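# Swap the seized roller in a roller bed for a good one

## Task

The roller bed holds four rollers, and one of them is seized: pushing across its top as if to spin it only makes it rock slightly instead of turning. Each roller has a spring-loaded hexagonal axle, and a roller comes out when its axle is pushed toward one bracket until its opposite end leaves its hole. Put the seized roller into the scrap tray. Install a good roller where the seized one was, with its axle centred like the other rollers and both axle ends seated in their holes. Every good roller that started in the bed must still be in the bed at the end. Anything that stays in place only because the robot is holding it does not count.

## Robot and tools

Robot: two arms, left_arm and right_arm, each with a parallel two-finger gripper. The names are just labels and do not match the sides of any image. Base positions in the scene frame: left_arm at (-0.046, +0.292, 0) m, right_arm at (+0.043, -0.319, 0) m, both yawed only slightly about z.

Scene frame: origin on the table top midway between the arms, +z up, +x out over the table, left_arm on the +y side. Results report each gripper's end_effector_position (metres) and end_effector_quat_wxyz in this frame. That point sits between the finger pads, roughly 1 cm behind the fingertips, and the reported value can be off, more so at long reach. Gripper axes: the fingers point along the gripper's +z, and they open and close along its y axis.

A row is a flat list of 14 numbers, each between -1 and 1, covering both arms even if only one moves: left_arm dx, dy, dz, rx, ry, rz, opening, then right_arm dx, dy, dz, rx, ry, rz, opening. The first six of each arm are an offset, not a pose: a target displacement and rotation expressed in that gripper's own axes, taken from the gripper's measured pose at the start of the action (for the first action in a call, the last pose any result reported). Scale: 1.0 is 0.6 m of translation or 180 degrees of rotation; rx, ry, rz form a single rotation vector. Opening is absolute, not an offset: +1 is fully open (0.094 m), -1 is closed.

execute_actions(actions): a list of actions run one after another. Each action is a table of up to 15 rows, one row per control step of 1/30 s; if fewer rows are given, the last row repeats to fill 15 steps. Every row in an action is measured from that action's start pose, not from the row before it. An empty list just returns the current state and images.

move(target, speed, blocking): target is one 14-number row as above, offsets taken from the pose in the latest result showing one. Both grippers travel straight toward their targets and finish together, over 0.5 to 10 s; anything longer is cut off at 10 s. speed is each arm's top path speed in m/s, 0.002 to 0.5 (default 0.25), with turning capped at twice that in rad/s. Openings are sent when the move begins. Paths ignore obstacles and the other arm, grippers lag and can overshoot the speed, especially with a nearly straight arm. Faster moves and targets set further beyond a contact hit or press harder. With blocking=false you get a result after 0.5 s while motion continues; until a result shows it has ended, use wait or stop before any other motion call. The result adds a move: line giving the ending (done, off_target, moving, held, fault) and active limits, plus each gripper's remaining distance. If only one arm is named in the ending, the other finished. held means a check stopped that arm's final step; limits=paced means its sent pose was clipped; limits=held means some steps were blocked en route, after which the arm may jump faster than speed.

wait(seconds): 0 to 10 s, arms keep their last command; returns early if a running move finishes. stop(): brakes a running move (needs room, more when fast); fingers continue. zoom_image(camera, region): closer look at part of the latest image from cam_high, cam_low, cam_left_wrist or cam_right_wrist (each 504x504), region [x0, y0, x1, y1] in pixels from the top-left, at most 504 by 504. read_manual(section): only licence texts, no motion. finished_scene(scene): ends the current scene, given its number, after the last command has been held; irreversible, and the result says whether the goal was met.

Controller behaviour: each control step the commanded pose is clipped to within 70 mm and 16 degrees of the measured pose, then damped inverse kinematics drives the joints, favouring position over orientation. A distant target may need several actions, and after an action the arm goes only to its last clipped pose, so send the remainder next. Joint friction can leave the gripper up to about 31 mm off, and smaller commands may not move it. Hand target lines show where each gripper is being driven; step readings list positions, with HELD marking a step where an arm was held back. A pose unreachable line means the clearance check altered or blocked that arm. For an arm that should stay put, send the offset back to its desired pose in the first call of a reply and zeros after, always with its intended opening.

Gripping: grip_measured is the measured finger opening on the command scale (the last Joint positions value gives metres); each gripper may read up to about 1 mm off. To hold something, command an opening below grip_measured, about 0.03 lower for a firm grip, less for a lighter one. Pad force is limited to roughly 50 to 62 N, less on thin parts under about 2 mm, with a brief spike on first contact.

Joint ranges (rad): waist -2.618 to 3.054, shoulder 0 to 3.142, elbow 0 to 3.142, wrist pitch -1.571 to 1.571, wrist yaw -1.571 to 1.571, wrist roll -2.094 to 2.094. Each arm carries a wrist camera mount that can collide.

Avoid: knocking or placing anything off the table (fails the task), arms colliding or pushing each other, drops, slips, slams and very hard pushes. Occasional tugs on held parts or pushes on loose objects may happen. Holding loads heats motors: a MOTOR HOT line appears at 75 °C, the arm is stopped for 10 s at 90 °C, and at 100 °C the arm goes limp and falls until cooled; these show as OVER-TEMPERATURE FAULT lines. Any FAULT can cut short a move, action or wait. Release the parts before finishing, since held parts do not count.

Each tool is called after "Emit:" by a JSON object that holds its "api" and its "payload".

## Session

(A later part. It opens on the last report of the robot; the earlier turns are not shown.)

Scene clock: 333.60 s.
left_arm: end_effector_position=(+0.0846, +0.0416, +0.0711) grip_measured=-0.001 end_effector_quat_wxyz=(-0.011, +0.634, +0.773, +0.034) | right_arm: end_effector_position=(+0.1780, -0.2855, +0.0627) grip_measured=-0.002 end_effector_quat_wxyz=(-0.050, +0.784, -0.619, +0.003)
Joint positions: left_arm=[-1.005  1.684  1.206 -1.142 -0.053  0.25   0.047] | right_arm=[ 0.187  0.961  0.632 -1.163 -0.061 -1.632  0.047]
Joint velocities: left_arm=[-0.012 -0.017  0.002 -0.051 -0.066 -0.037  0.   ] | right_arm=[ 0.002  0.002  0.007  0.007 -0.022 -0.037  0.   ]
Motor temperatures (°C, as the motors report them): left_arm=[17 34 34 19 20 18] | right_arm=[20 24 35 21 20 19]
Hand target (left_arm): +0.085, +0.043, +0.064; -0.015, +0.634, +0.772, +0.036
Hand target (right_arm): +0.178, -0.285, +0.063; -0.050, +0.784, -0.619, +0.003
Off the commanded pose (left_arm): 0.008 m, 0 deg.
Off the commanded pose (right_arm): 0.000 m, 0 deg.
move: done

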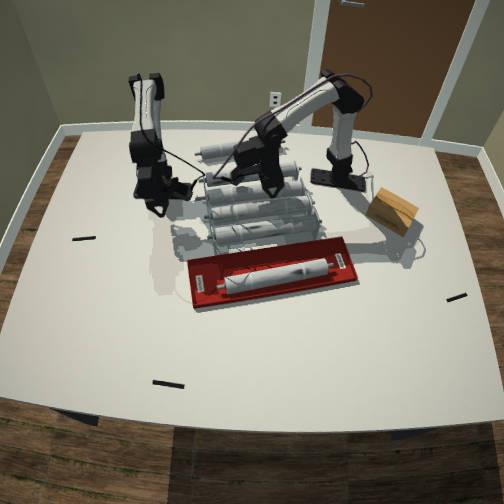

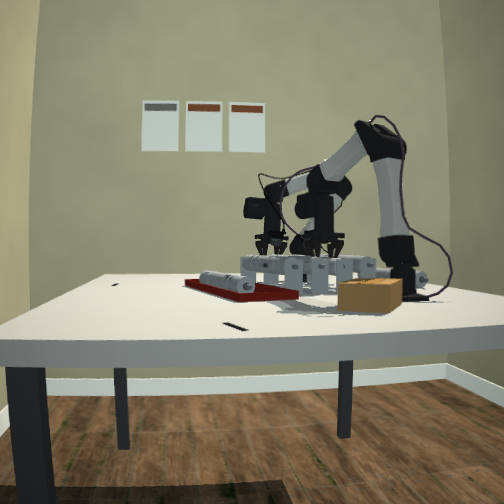

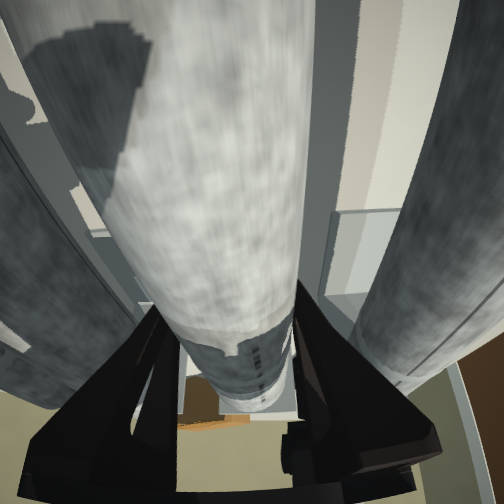

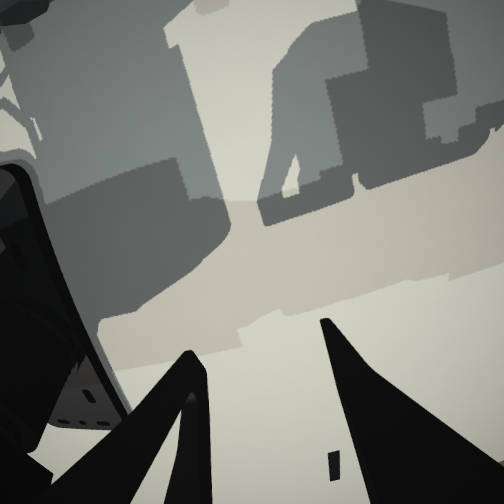

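Inside but now slightly low. Shift −x a bit and scan up.

Emit:
{"api": "move", "payload": {"target": [0,-0.012,0,0,0,0,-0.05, 0,0,0,0,0,0,0], "speed": 0.005}}

Emit:
{"api": "move", "payload": {"target": [0,0,-0.022,0,0,0,-0.05, 0,0,0,0,0,0,0], "speed": 0.004}}

Emit:
{"api": "zoom_image", "payload": {"camera": "cam_low", "region": [230,230,400,300]}}

Scene clock: 338.27 s.
left_arm: end_effector_position=(+0.0845, +0.0416, +0.0712) grip_measured=-0.001 end_effector_quat_wxyz=(-0.009, +0.632, +0.774, +0.038) | right_arm: end_effector_position=(+0.1780, -0.2855, +0.0627) grip_measured=-0.002 end_effector_quat_wxyz=(-0.050, +0.784, -0.619, +0.003)
Joint positions: left_arm=[-1.01   1.684  1.206 -1.142 -0.061  0.241  0.047] | right_arm=[ 0.187  0.961  0.632 -1.163 -0.061 -1.632  0.047]
Joint velocities: left_arm=[ 0.007  0.012 -0.002 -0.051 -0.022  0.022 -0.   ] | right_arm=[ 0.002 -0.007 -0.012 -0.022  0.022  0.022 -0.001]
Motor temperatures (°C, as the motors report them): left_arm=[17 34 34 19 20 18] | right_arm=[20 24 35 21 20 19]
Hand target (left_arm): +0.078, +0.040, +0.071; -0.012, +0.633, +0.773, +0.034
Hand target (right_arm): +0.178, -0.285, +0.063; -0.050, +0.784, -0.619, +0.003
Off the commanded pose (left_arm): 0.007 m, 1 deg.
Off the commanded pose (right_arm): 0.000 m, 0 deg.
move: done

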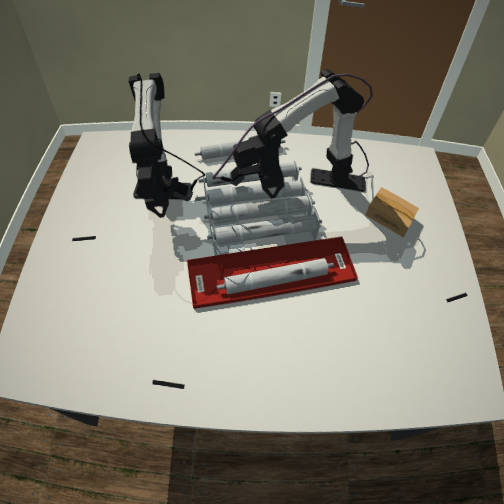

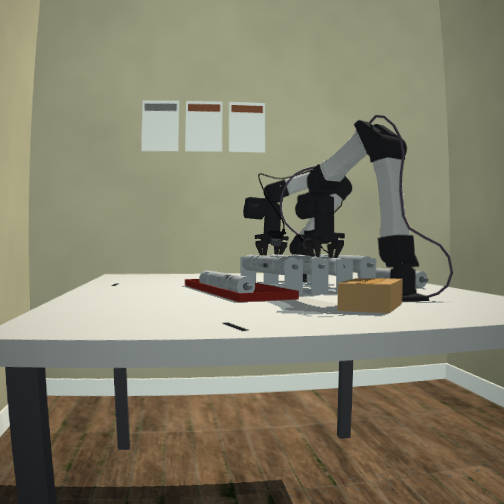

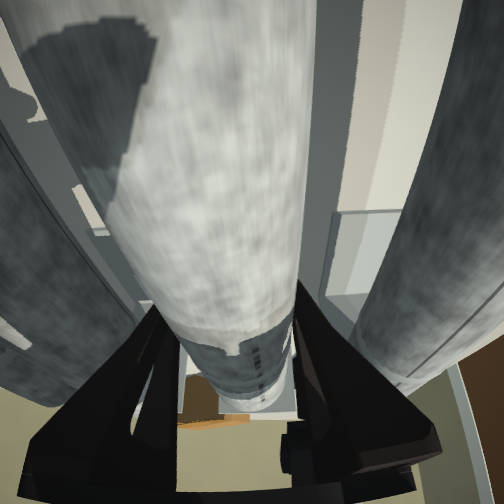

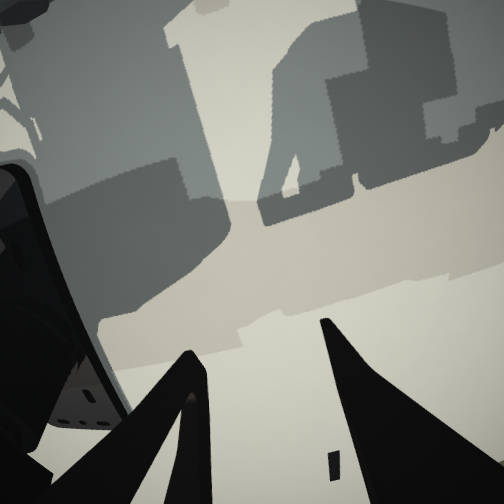

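Scene clock: 341.80 s.
left_arm: end_effector_position=(+0.0846, +0.0415, +0.0719) grip_measured=-0.001 end_effector_quat_wxyz=(-0.009, +0.632, +0.774, +0.039) | right_arm: end_effector_position=(+0.1780, -0.2855, +0.0627) grip_measured=-0.002 end_effector_quat_wxyz=(-0.050, +0.784, -0.619, +0.003)
Joint positions: left_arm=[-1.01   1.684  1.209 -1.146 -0.062  0.241  0.047] | right_arm=[ 0.187  0.961  0.632 -1.163 -0.061 -1.632  0.047]
Joint velocities: left_arm=[ 0.007 -0.012 -0.012 -0.022 -0.007 -0.037  0.   ] | right_arm=[-0.007 -0.002  0.007 -0.022 -0.051 -0.022  0.001]
Motor temperatures (°C, as the motors report them): left_arm=[17 35 34 19 20 18] | right_arm=[20 24 35 21 20 19]
Hand target (left_arm): +0.084, +0.040, +0.084; -0.009, +0.632, +0.774, +0.038
Hand target (right_arm): +0.178, -0.285, +0.063; -0.050, +0.784, -0.619, +0.003
Off the commanded pose (left_arm): 0.013 m, 0 deg.
Off the commanded pose (right_arm): 0.000 m, 0 deg.
move: off_target (left_arm)

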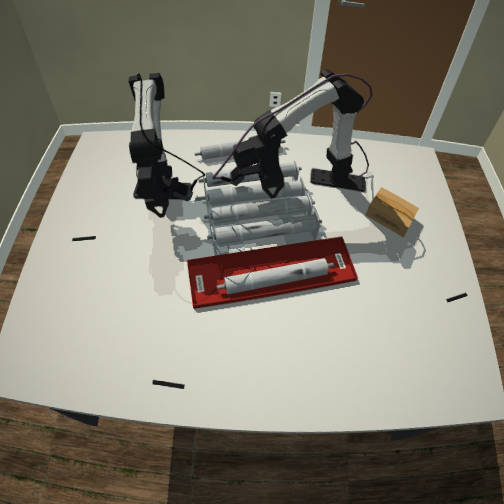

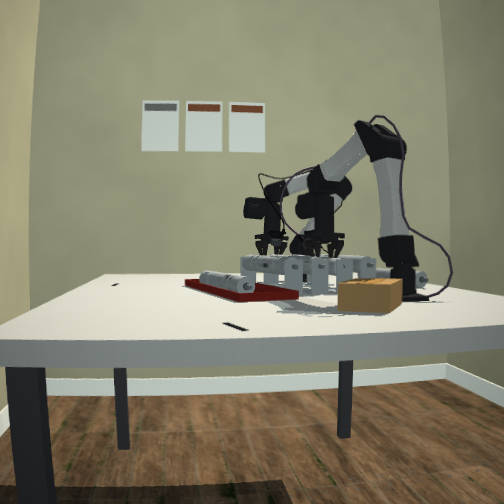

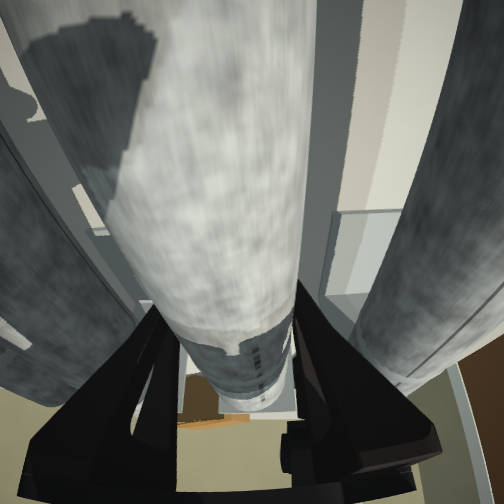

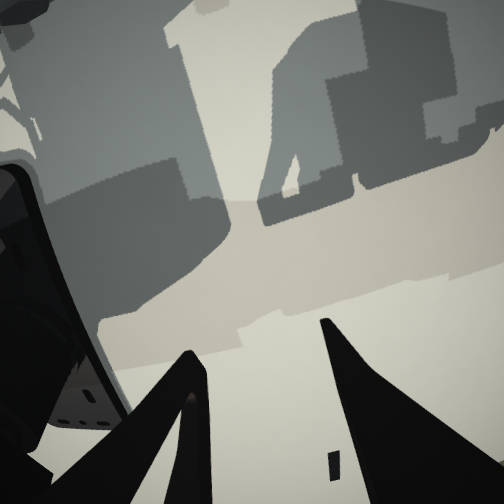

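Region (230, 230, 400, 300) of cam_low's 504x504 image, scaled by 2.965, with more detail than that image has; it fills the top 208 rows of this view, and the rest is white.

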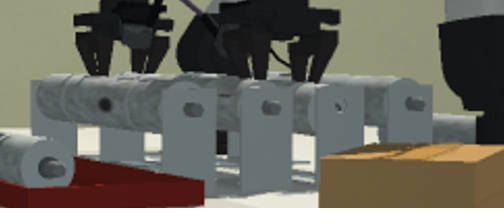

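Emit:
{"api": "move", "payload": {"target": [0,-0.016,-0.027,0,0,0,-0.05, 0,0,0,0,0,0,0], "speed": 0.004}}

Emit:
{"api": "zoom_image", "payload": {"camera": "cam_low", "region": [300,245,380,285]}}

Scene clock: 349.40 s.
left_arm: end_effector_position=(+0.0818, +0.0408, +0.0748) grip_measured=-0.001 end_effector_quat_wxyz=(-0.008, +0.627, +0.777, +0.045) | right_arm: end_effector_position=(+0.1780, -0.2855, +0.0627) grip_measured=-0.002 end_effector_quat_wxyz=(-0.050, +0.784, -0.619, +0.003)
Joint positions: left_arm=[-1.027  1.684  1.22  -1.162 -0.073  0.212  0.047] | right_arm=[ 0.187  0.961  0.632 -1.163 -0.061 -1.632  0.047]
Joint velocities: left_arm=[ 0.002 -0.012  0.012 -0.022 -0.051 -0.007 -0.001] | right_arm=[ 0.012 -0.017 -0.002 -0.007 -0.007  0.037  0.   ]
Motor temperatures (°C, as the motors report them): left_arm=[17 36 35 19 20 18] | right_arm=[20 23 35 21 20 19]
Hand target (left_arm): +0.075, +0.038, +0.087; -0.009, +0.632, +0.774, +0.038
Hand target (right_arm): +0.178, -0.285, +0.063; -0.050, +0.784, -0.619, +0.003
Off the commanded pose (left_arm): 0.015 m, 1 deg.
Off the commanded pose (right_arm): 0.000 m, 0 deg.
move: off_target (left_arm)

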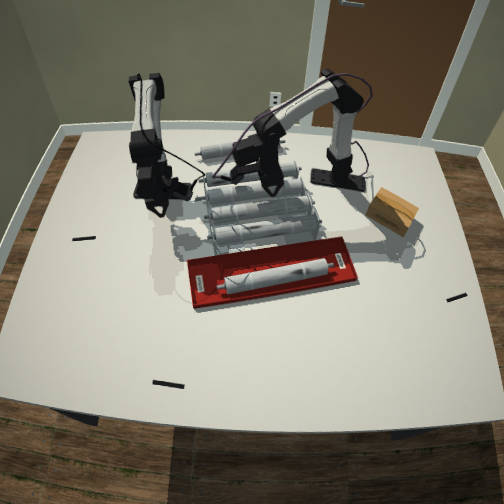

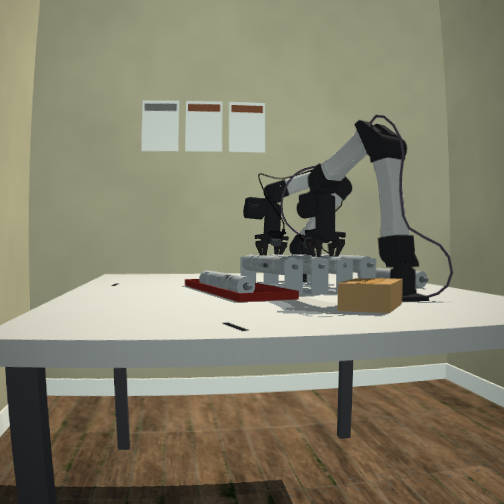

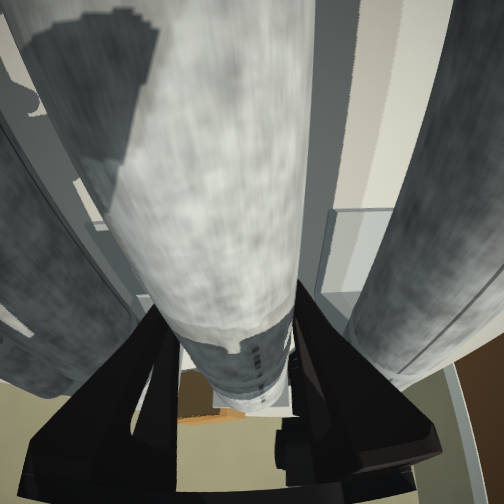

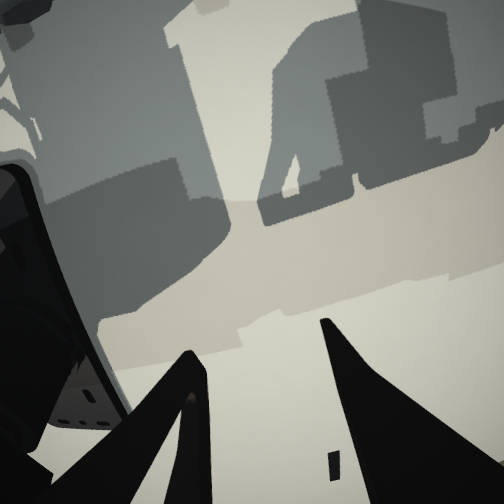

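Region (300, 245, 380, 285) of cam_low's 504x504 image, scaled by 6.300, with more detail than that image has.

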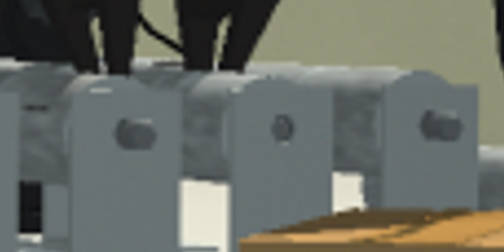

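Nearly aligned. Relax side force, keep lift.

Emit:
{"api": "move", "payload": {"target": [0,0.004,-0.012,0,0,0,-0.05, 0,0,0,0,0,0,0], "speed": 0.004}}

Emit:
{"api": "zoom_image", "payload": {"camera": "cam_low", "region": [300,245,380,285]}}

Scene clock: 353.73 s.
left_arm: end_effector_position=(+0.0819, +0.0407, +0.0748) grip_measured=-0.001 end_effector_quat_wxyz=(-0.008, +0.627, +0.777, +0.045) | right_arm: end_effector_position=(+0.1780, -0.2855, +0.0627) grip_measured=-0.002 end_effector_quat_wxyz=(-0.050, +0.784, -0.619, +0.003)
Joint positions: left_arm=[-1.027  1.684  1.22  -1.162 -0.073  0.212  0.047] | right_arm=[ 0.187  0.961  0.632 -1.163 -0.061 -1.632  0.047]
Joint velocities: left_arm=[ 0.002 -0.002 -0.002  0.007  0.095 -0.037 -0.001] | right_arm=[-0.012 -0.002 -0.017 -0.007 -0.066  0.007  0.   ]
Motor temperatures (°C, as the motors report them): left_arm=[17 36 36 19 20 18] | right_arm=[20 23 35 21 20 19]
Hand target (left_arm): +0.084, +0.041, +0.082; -0.008, +0.627, +0.777, +0.045
Hand target (right_arm): +0.178, -0.285, +0.063; -0.050, +0.784, -0.619, +0.003
Off the commanded pose (left_arm): 0.008 m, 0 deg.
Off the commanded pose (right_arm): 0.000 m, 0 deg.
move: done

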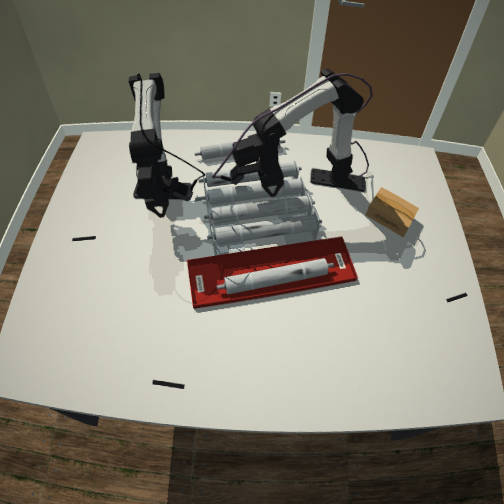

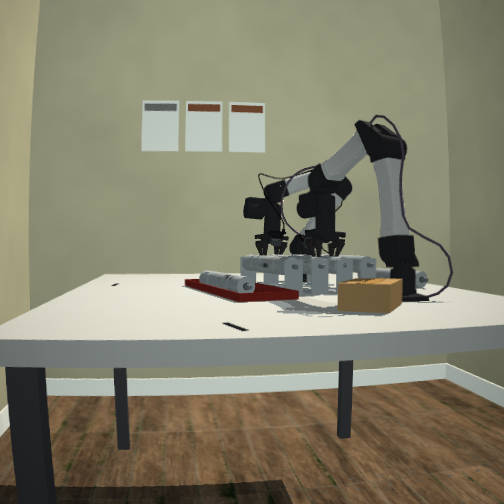

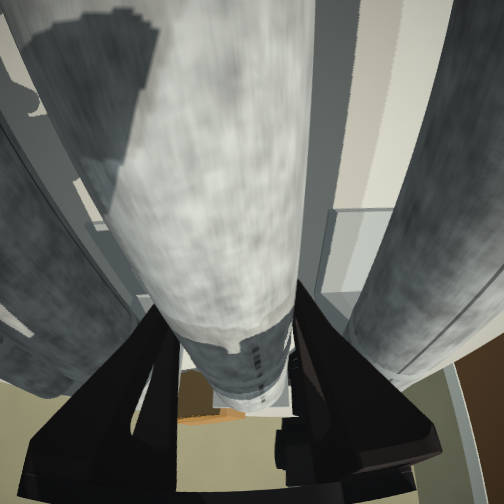

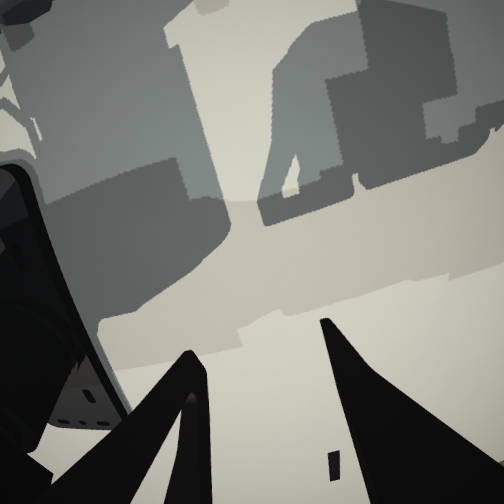

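Region (300, 245, 380, 285) of cam_low's 504x504 image, scaled by 6.300, with more detail than that image has.

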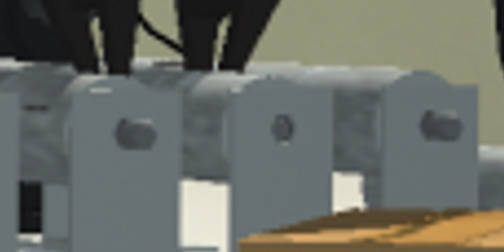

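Scan further in −x.

Emit:
{"api": "move", "payload": {"target": [0,-0.018,-0.012,0,0,0,-0.05, 0,0,0,0,0,0,0], "speed": 0.003}}

Emit:
{"api": "zoom_image", "payload": {"camera": "cam_low", "region": [300,245,380,285]}}

Scene clock: 360.23 s.
left_arm: end_effector_position=(+0.0810, +0.0411, +0.0752) grip_measured=-0.001 end_effector_quat_wxyz=(-0.003, +0.626, +0.778, +0.057) | right_arm: end_effector_position=(+0.1780, -0.2855, +0.0627) grip_measured=-0.002 end_effector_quat_wxyz=(-0.050, +0.784, -0.619, +0.003)
Joint positions: left_arm=[-1.044  1.684  1.22  -1.166 -0.097  0.19   0.047] | right_arm=[ 0.187  0.961  0.632 -1.163 -0.061 -1.632  0.047]
Joint velocities: left_arm=[-0.002  0.007 -0.017 -0.051  0.037 -0.051  0.   ] | right_arm=[-0.007 -0.012 -0.027  0.051  0.066 -0.007  0.   ]
Motor temperatures (°C, as the motors report them): left_arm=[17 36 36 19 20 18] | right_arm=[20 23 35 21 20 19]
Hand target (left_arm): +0.071, +0.038, +0.081; -0.008, +0.627, +0.777, +0.045
Hand target (right_arm): +0.178, -0.285, +0.063; -0.050, +0.784, -0.619, +0.003
Off the commanded pose (left_arm): 0.012 m, 1 deg.
Off the commanded pose (right_arm): 0.000 m, 0 deg.
move: off_target (left_arm)

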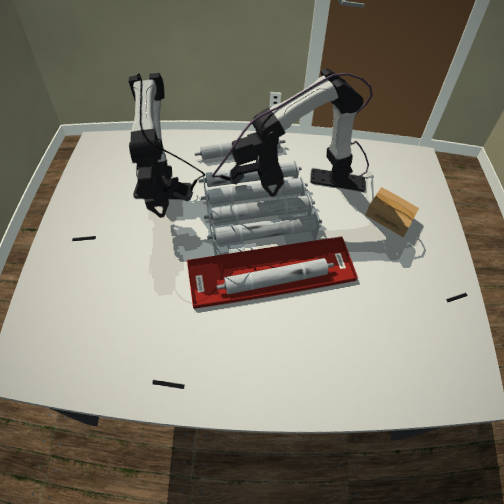

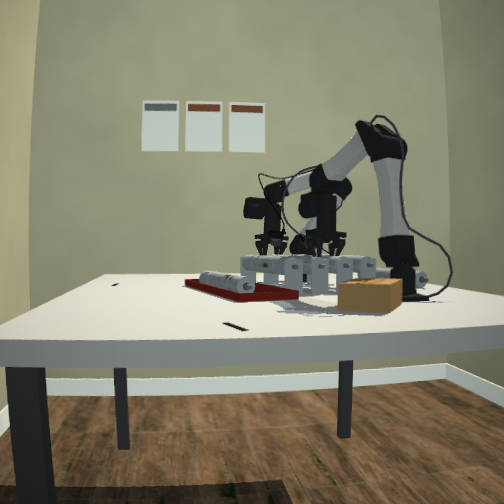

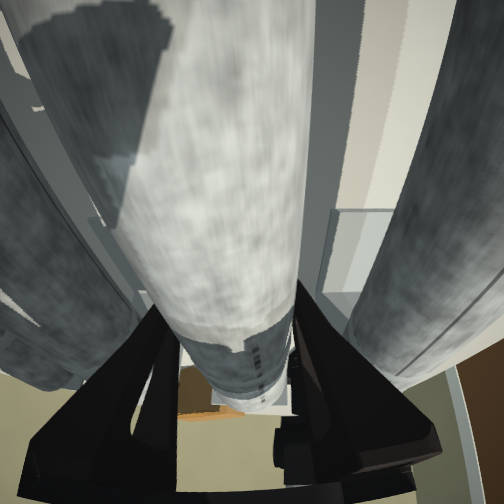

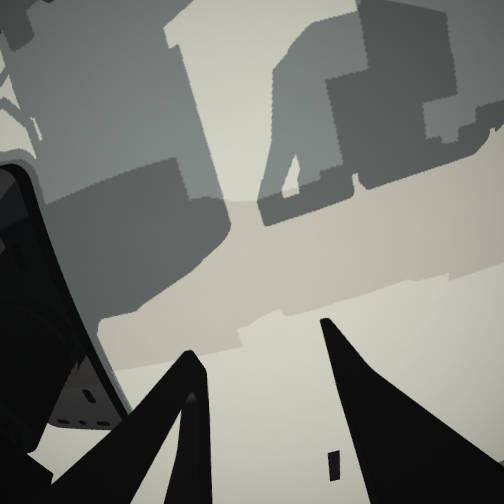

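Region (300, 245, 380, 285) of cam_low's 504x504 image, scaled by 6.300, with more detail than that image has.

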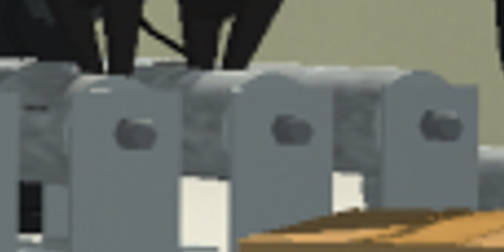

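Emit:
{"api": "move", "payload": {"target": [0,0,0,0,0,0,0.5, 0,0,0,0,0,0,0]}}

Emit:
{"api": "move", "payload": {"target": [0,0,-0.13,0,0,0,0.5, 0,0,0,0,0,0,0]}}

Emit:
{"api": "zoom_image", "payload": {"camera": "cam_high", "region": [180,140,340,260]}}

Scene clock: 363.60 s.
left_arm: end_effector_position=(+0.0811, +0.0411, +0.0752) grip_measured=+0.499 end_effector_quat_wxyz=(-0.003, +0.626, +0.778, +0.057) | right_arm: end_effector_position=(+0.1780, -0.2855, +0.0627) grip_measured=-0.002 end_effector_quat_wxyz=(-0.050, +0.784, -0.619, +0.003)
Joint positions: left_arm=[-1.044  1.684  1.22  -1.166 -0.098  0.19   0.07 ] | right_arm=[ 0.187  0.961  0.632 -1.163 -0.061 -1.632  0.047]
Joint velocities: left_arm=[-0.012 -0.017 -0.002  0.007  0.066 -0.007 -0.   ] | right_arm=[ 0.007  0.012 -0.002 -0.037 -0.022 -0.007  0.001]
Motor temperatures (°C, as the motors report them): left_arm=[17 37 36 19 20 18] | right_arm=[20 22 35 21 20 19]
Hand target (left_arm): +0.081, +0.041, +0.075; -0.003, +0.626, +0.778, +0.057
Hand target (right_arm): +0.178, -0.285, +0.063; -0.050, +0.784, -0.619, +0.003
Off the commanded pose (left_arm): 0.000 m, 0 deg.
Off the commanded pose (right_arm): 0.000 m, 0 deg.
move: done

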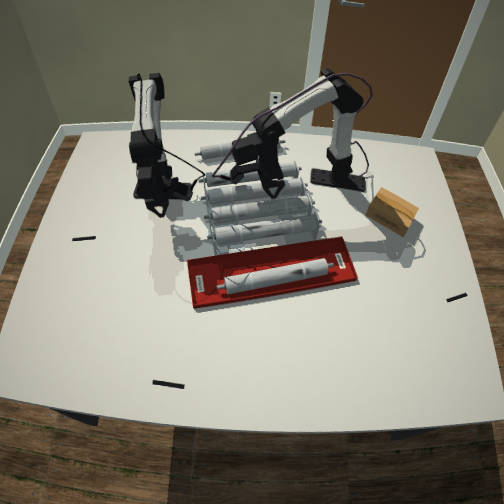

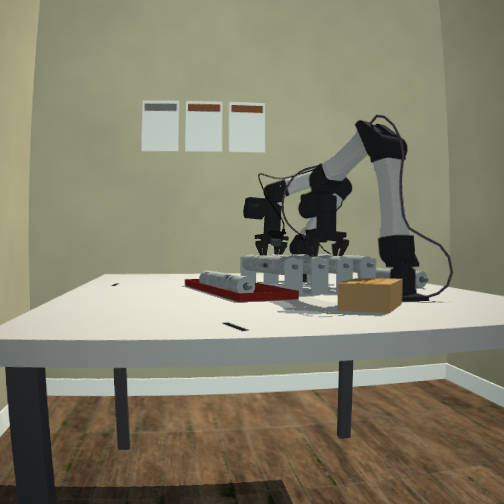

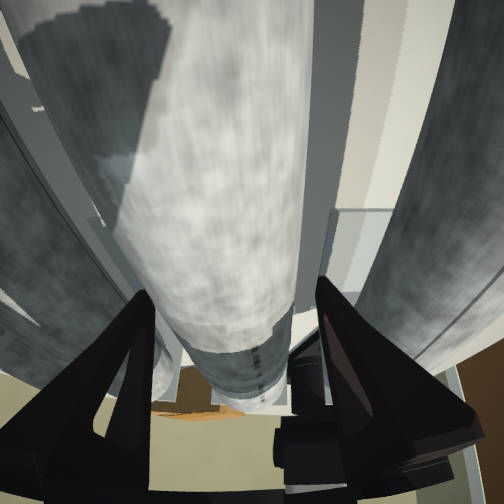

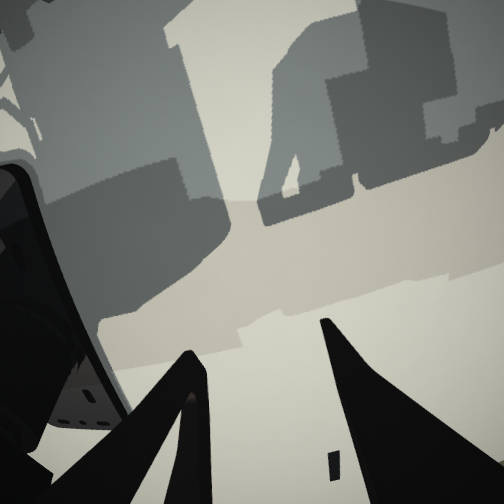

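Scene clock: 364.67 s.
left_arm: end_effector_position=(+0.0796, +0.0328, +0.1505) grip_measured=+0.499 end_effector_quat_wxyz=(+0.000, +0.625, +0.778, +0.056) | right_arm: end_effector_position=(+0.1780, -0.2855, +0.0627) grip_measured=-0.002 end_effector_quat_wxyz=(-0.050, +0.784, -0.619, +0.003)
Joint positions: left_arm=[-1.061  1.684  1.521 -1.461 -0.098  0.174  0.07 ] | right_arm=[ 0.187  0.961  0.632 -1.163 -0.061 -1.632  0.047]
Joint velocities: left_arm=[ 0.002 -0.002 -0.017 -0.022 -0.022  0.037 -0.   ] | right_arm=[-0.007 -0.002  0.007  0.022 -0.051 -0.007  0.   ]
Motor temperatures (°C, as the motors report them): left_arm=[17 37 36 19 20 18] | right_arm=[20 22 35 21 20 19]
Hand target (left_arm): +0.076, +0.033, +0.152; -0.003, +0.626, +0.778, +0.057
Hand target (right_arm): +0.178, -0.285, +0.063; -0.050, +0.784, -0.619, +0.003
Off the commanded pose (left_arm): 0.004 m, 0 deg.
Off the commanded pose (right_arm): 0.000 m, 0 deg.
move: done

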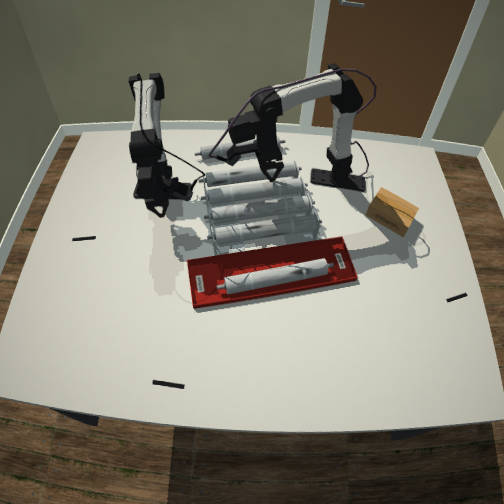

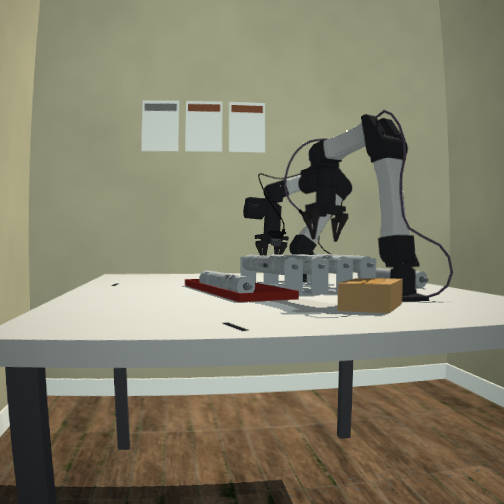

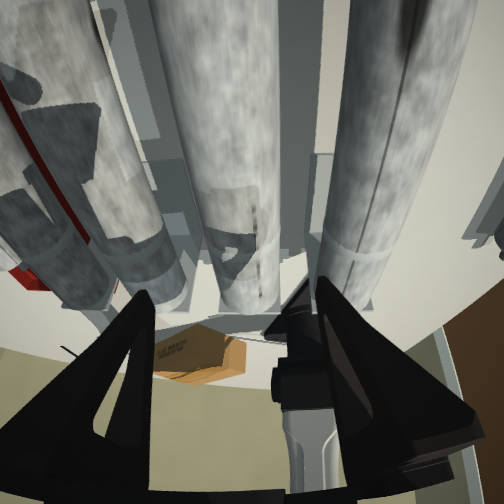

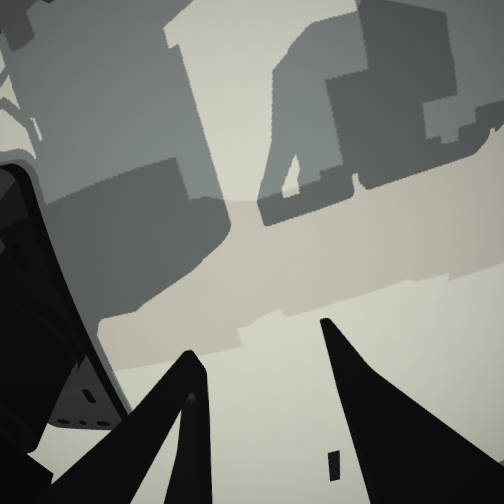

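Region (180, 140, 340, 260) of cam_high's 504x504 image, scaled by 3.150, with more detail than that image has; it fills the top 378 rows of this view, and the rest is white.

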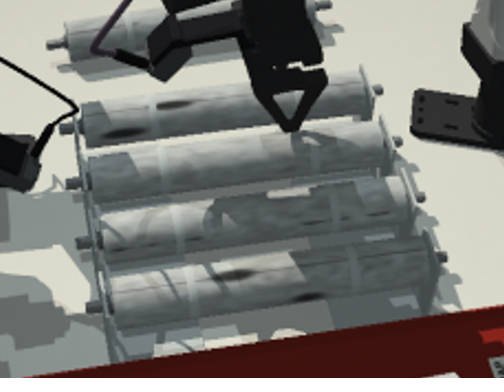

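Emit:
{"api": "finished_scene", "payload": {"scene": 2}}

The scene is finished: the task was done.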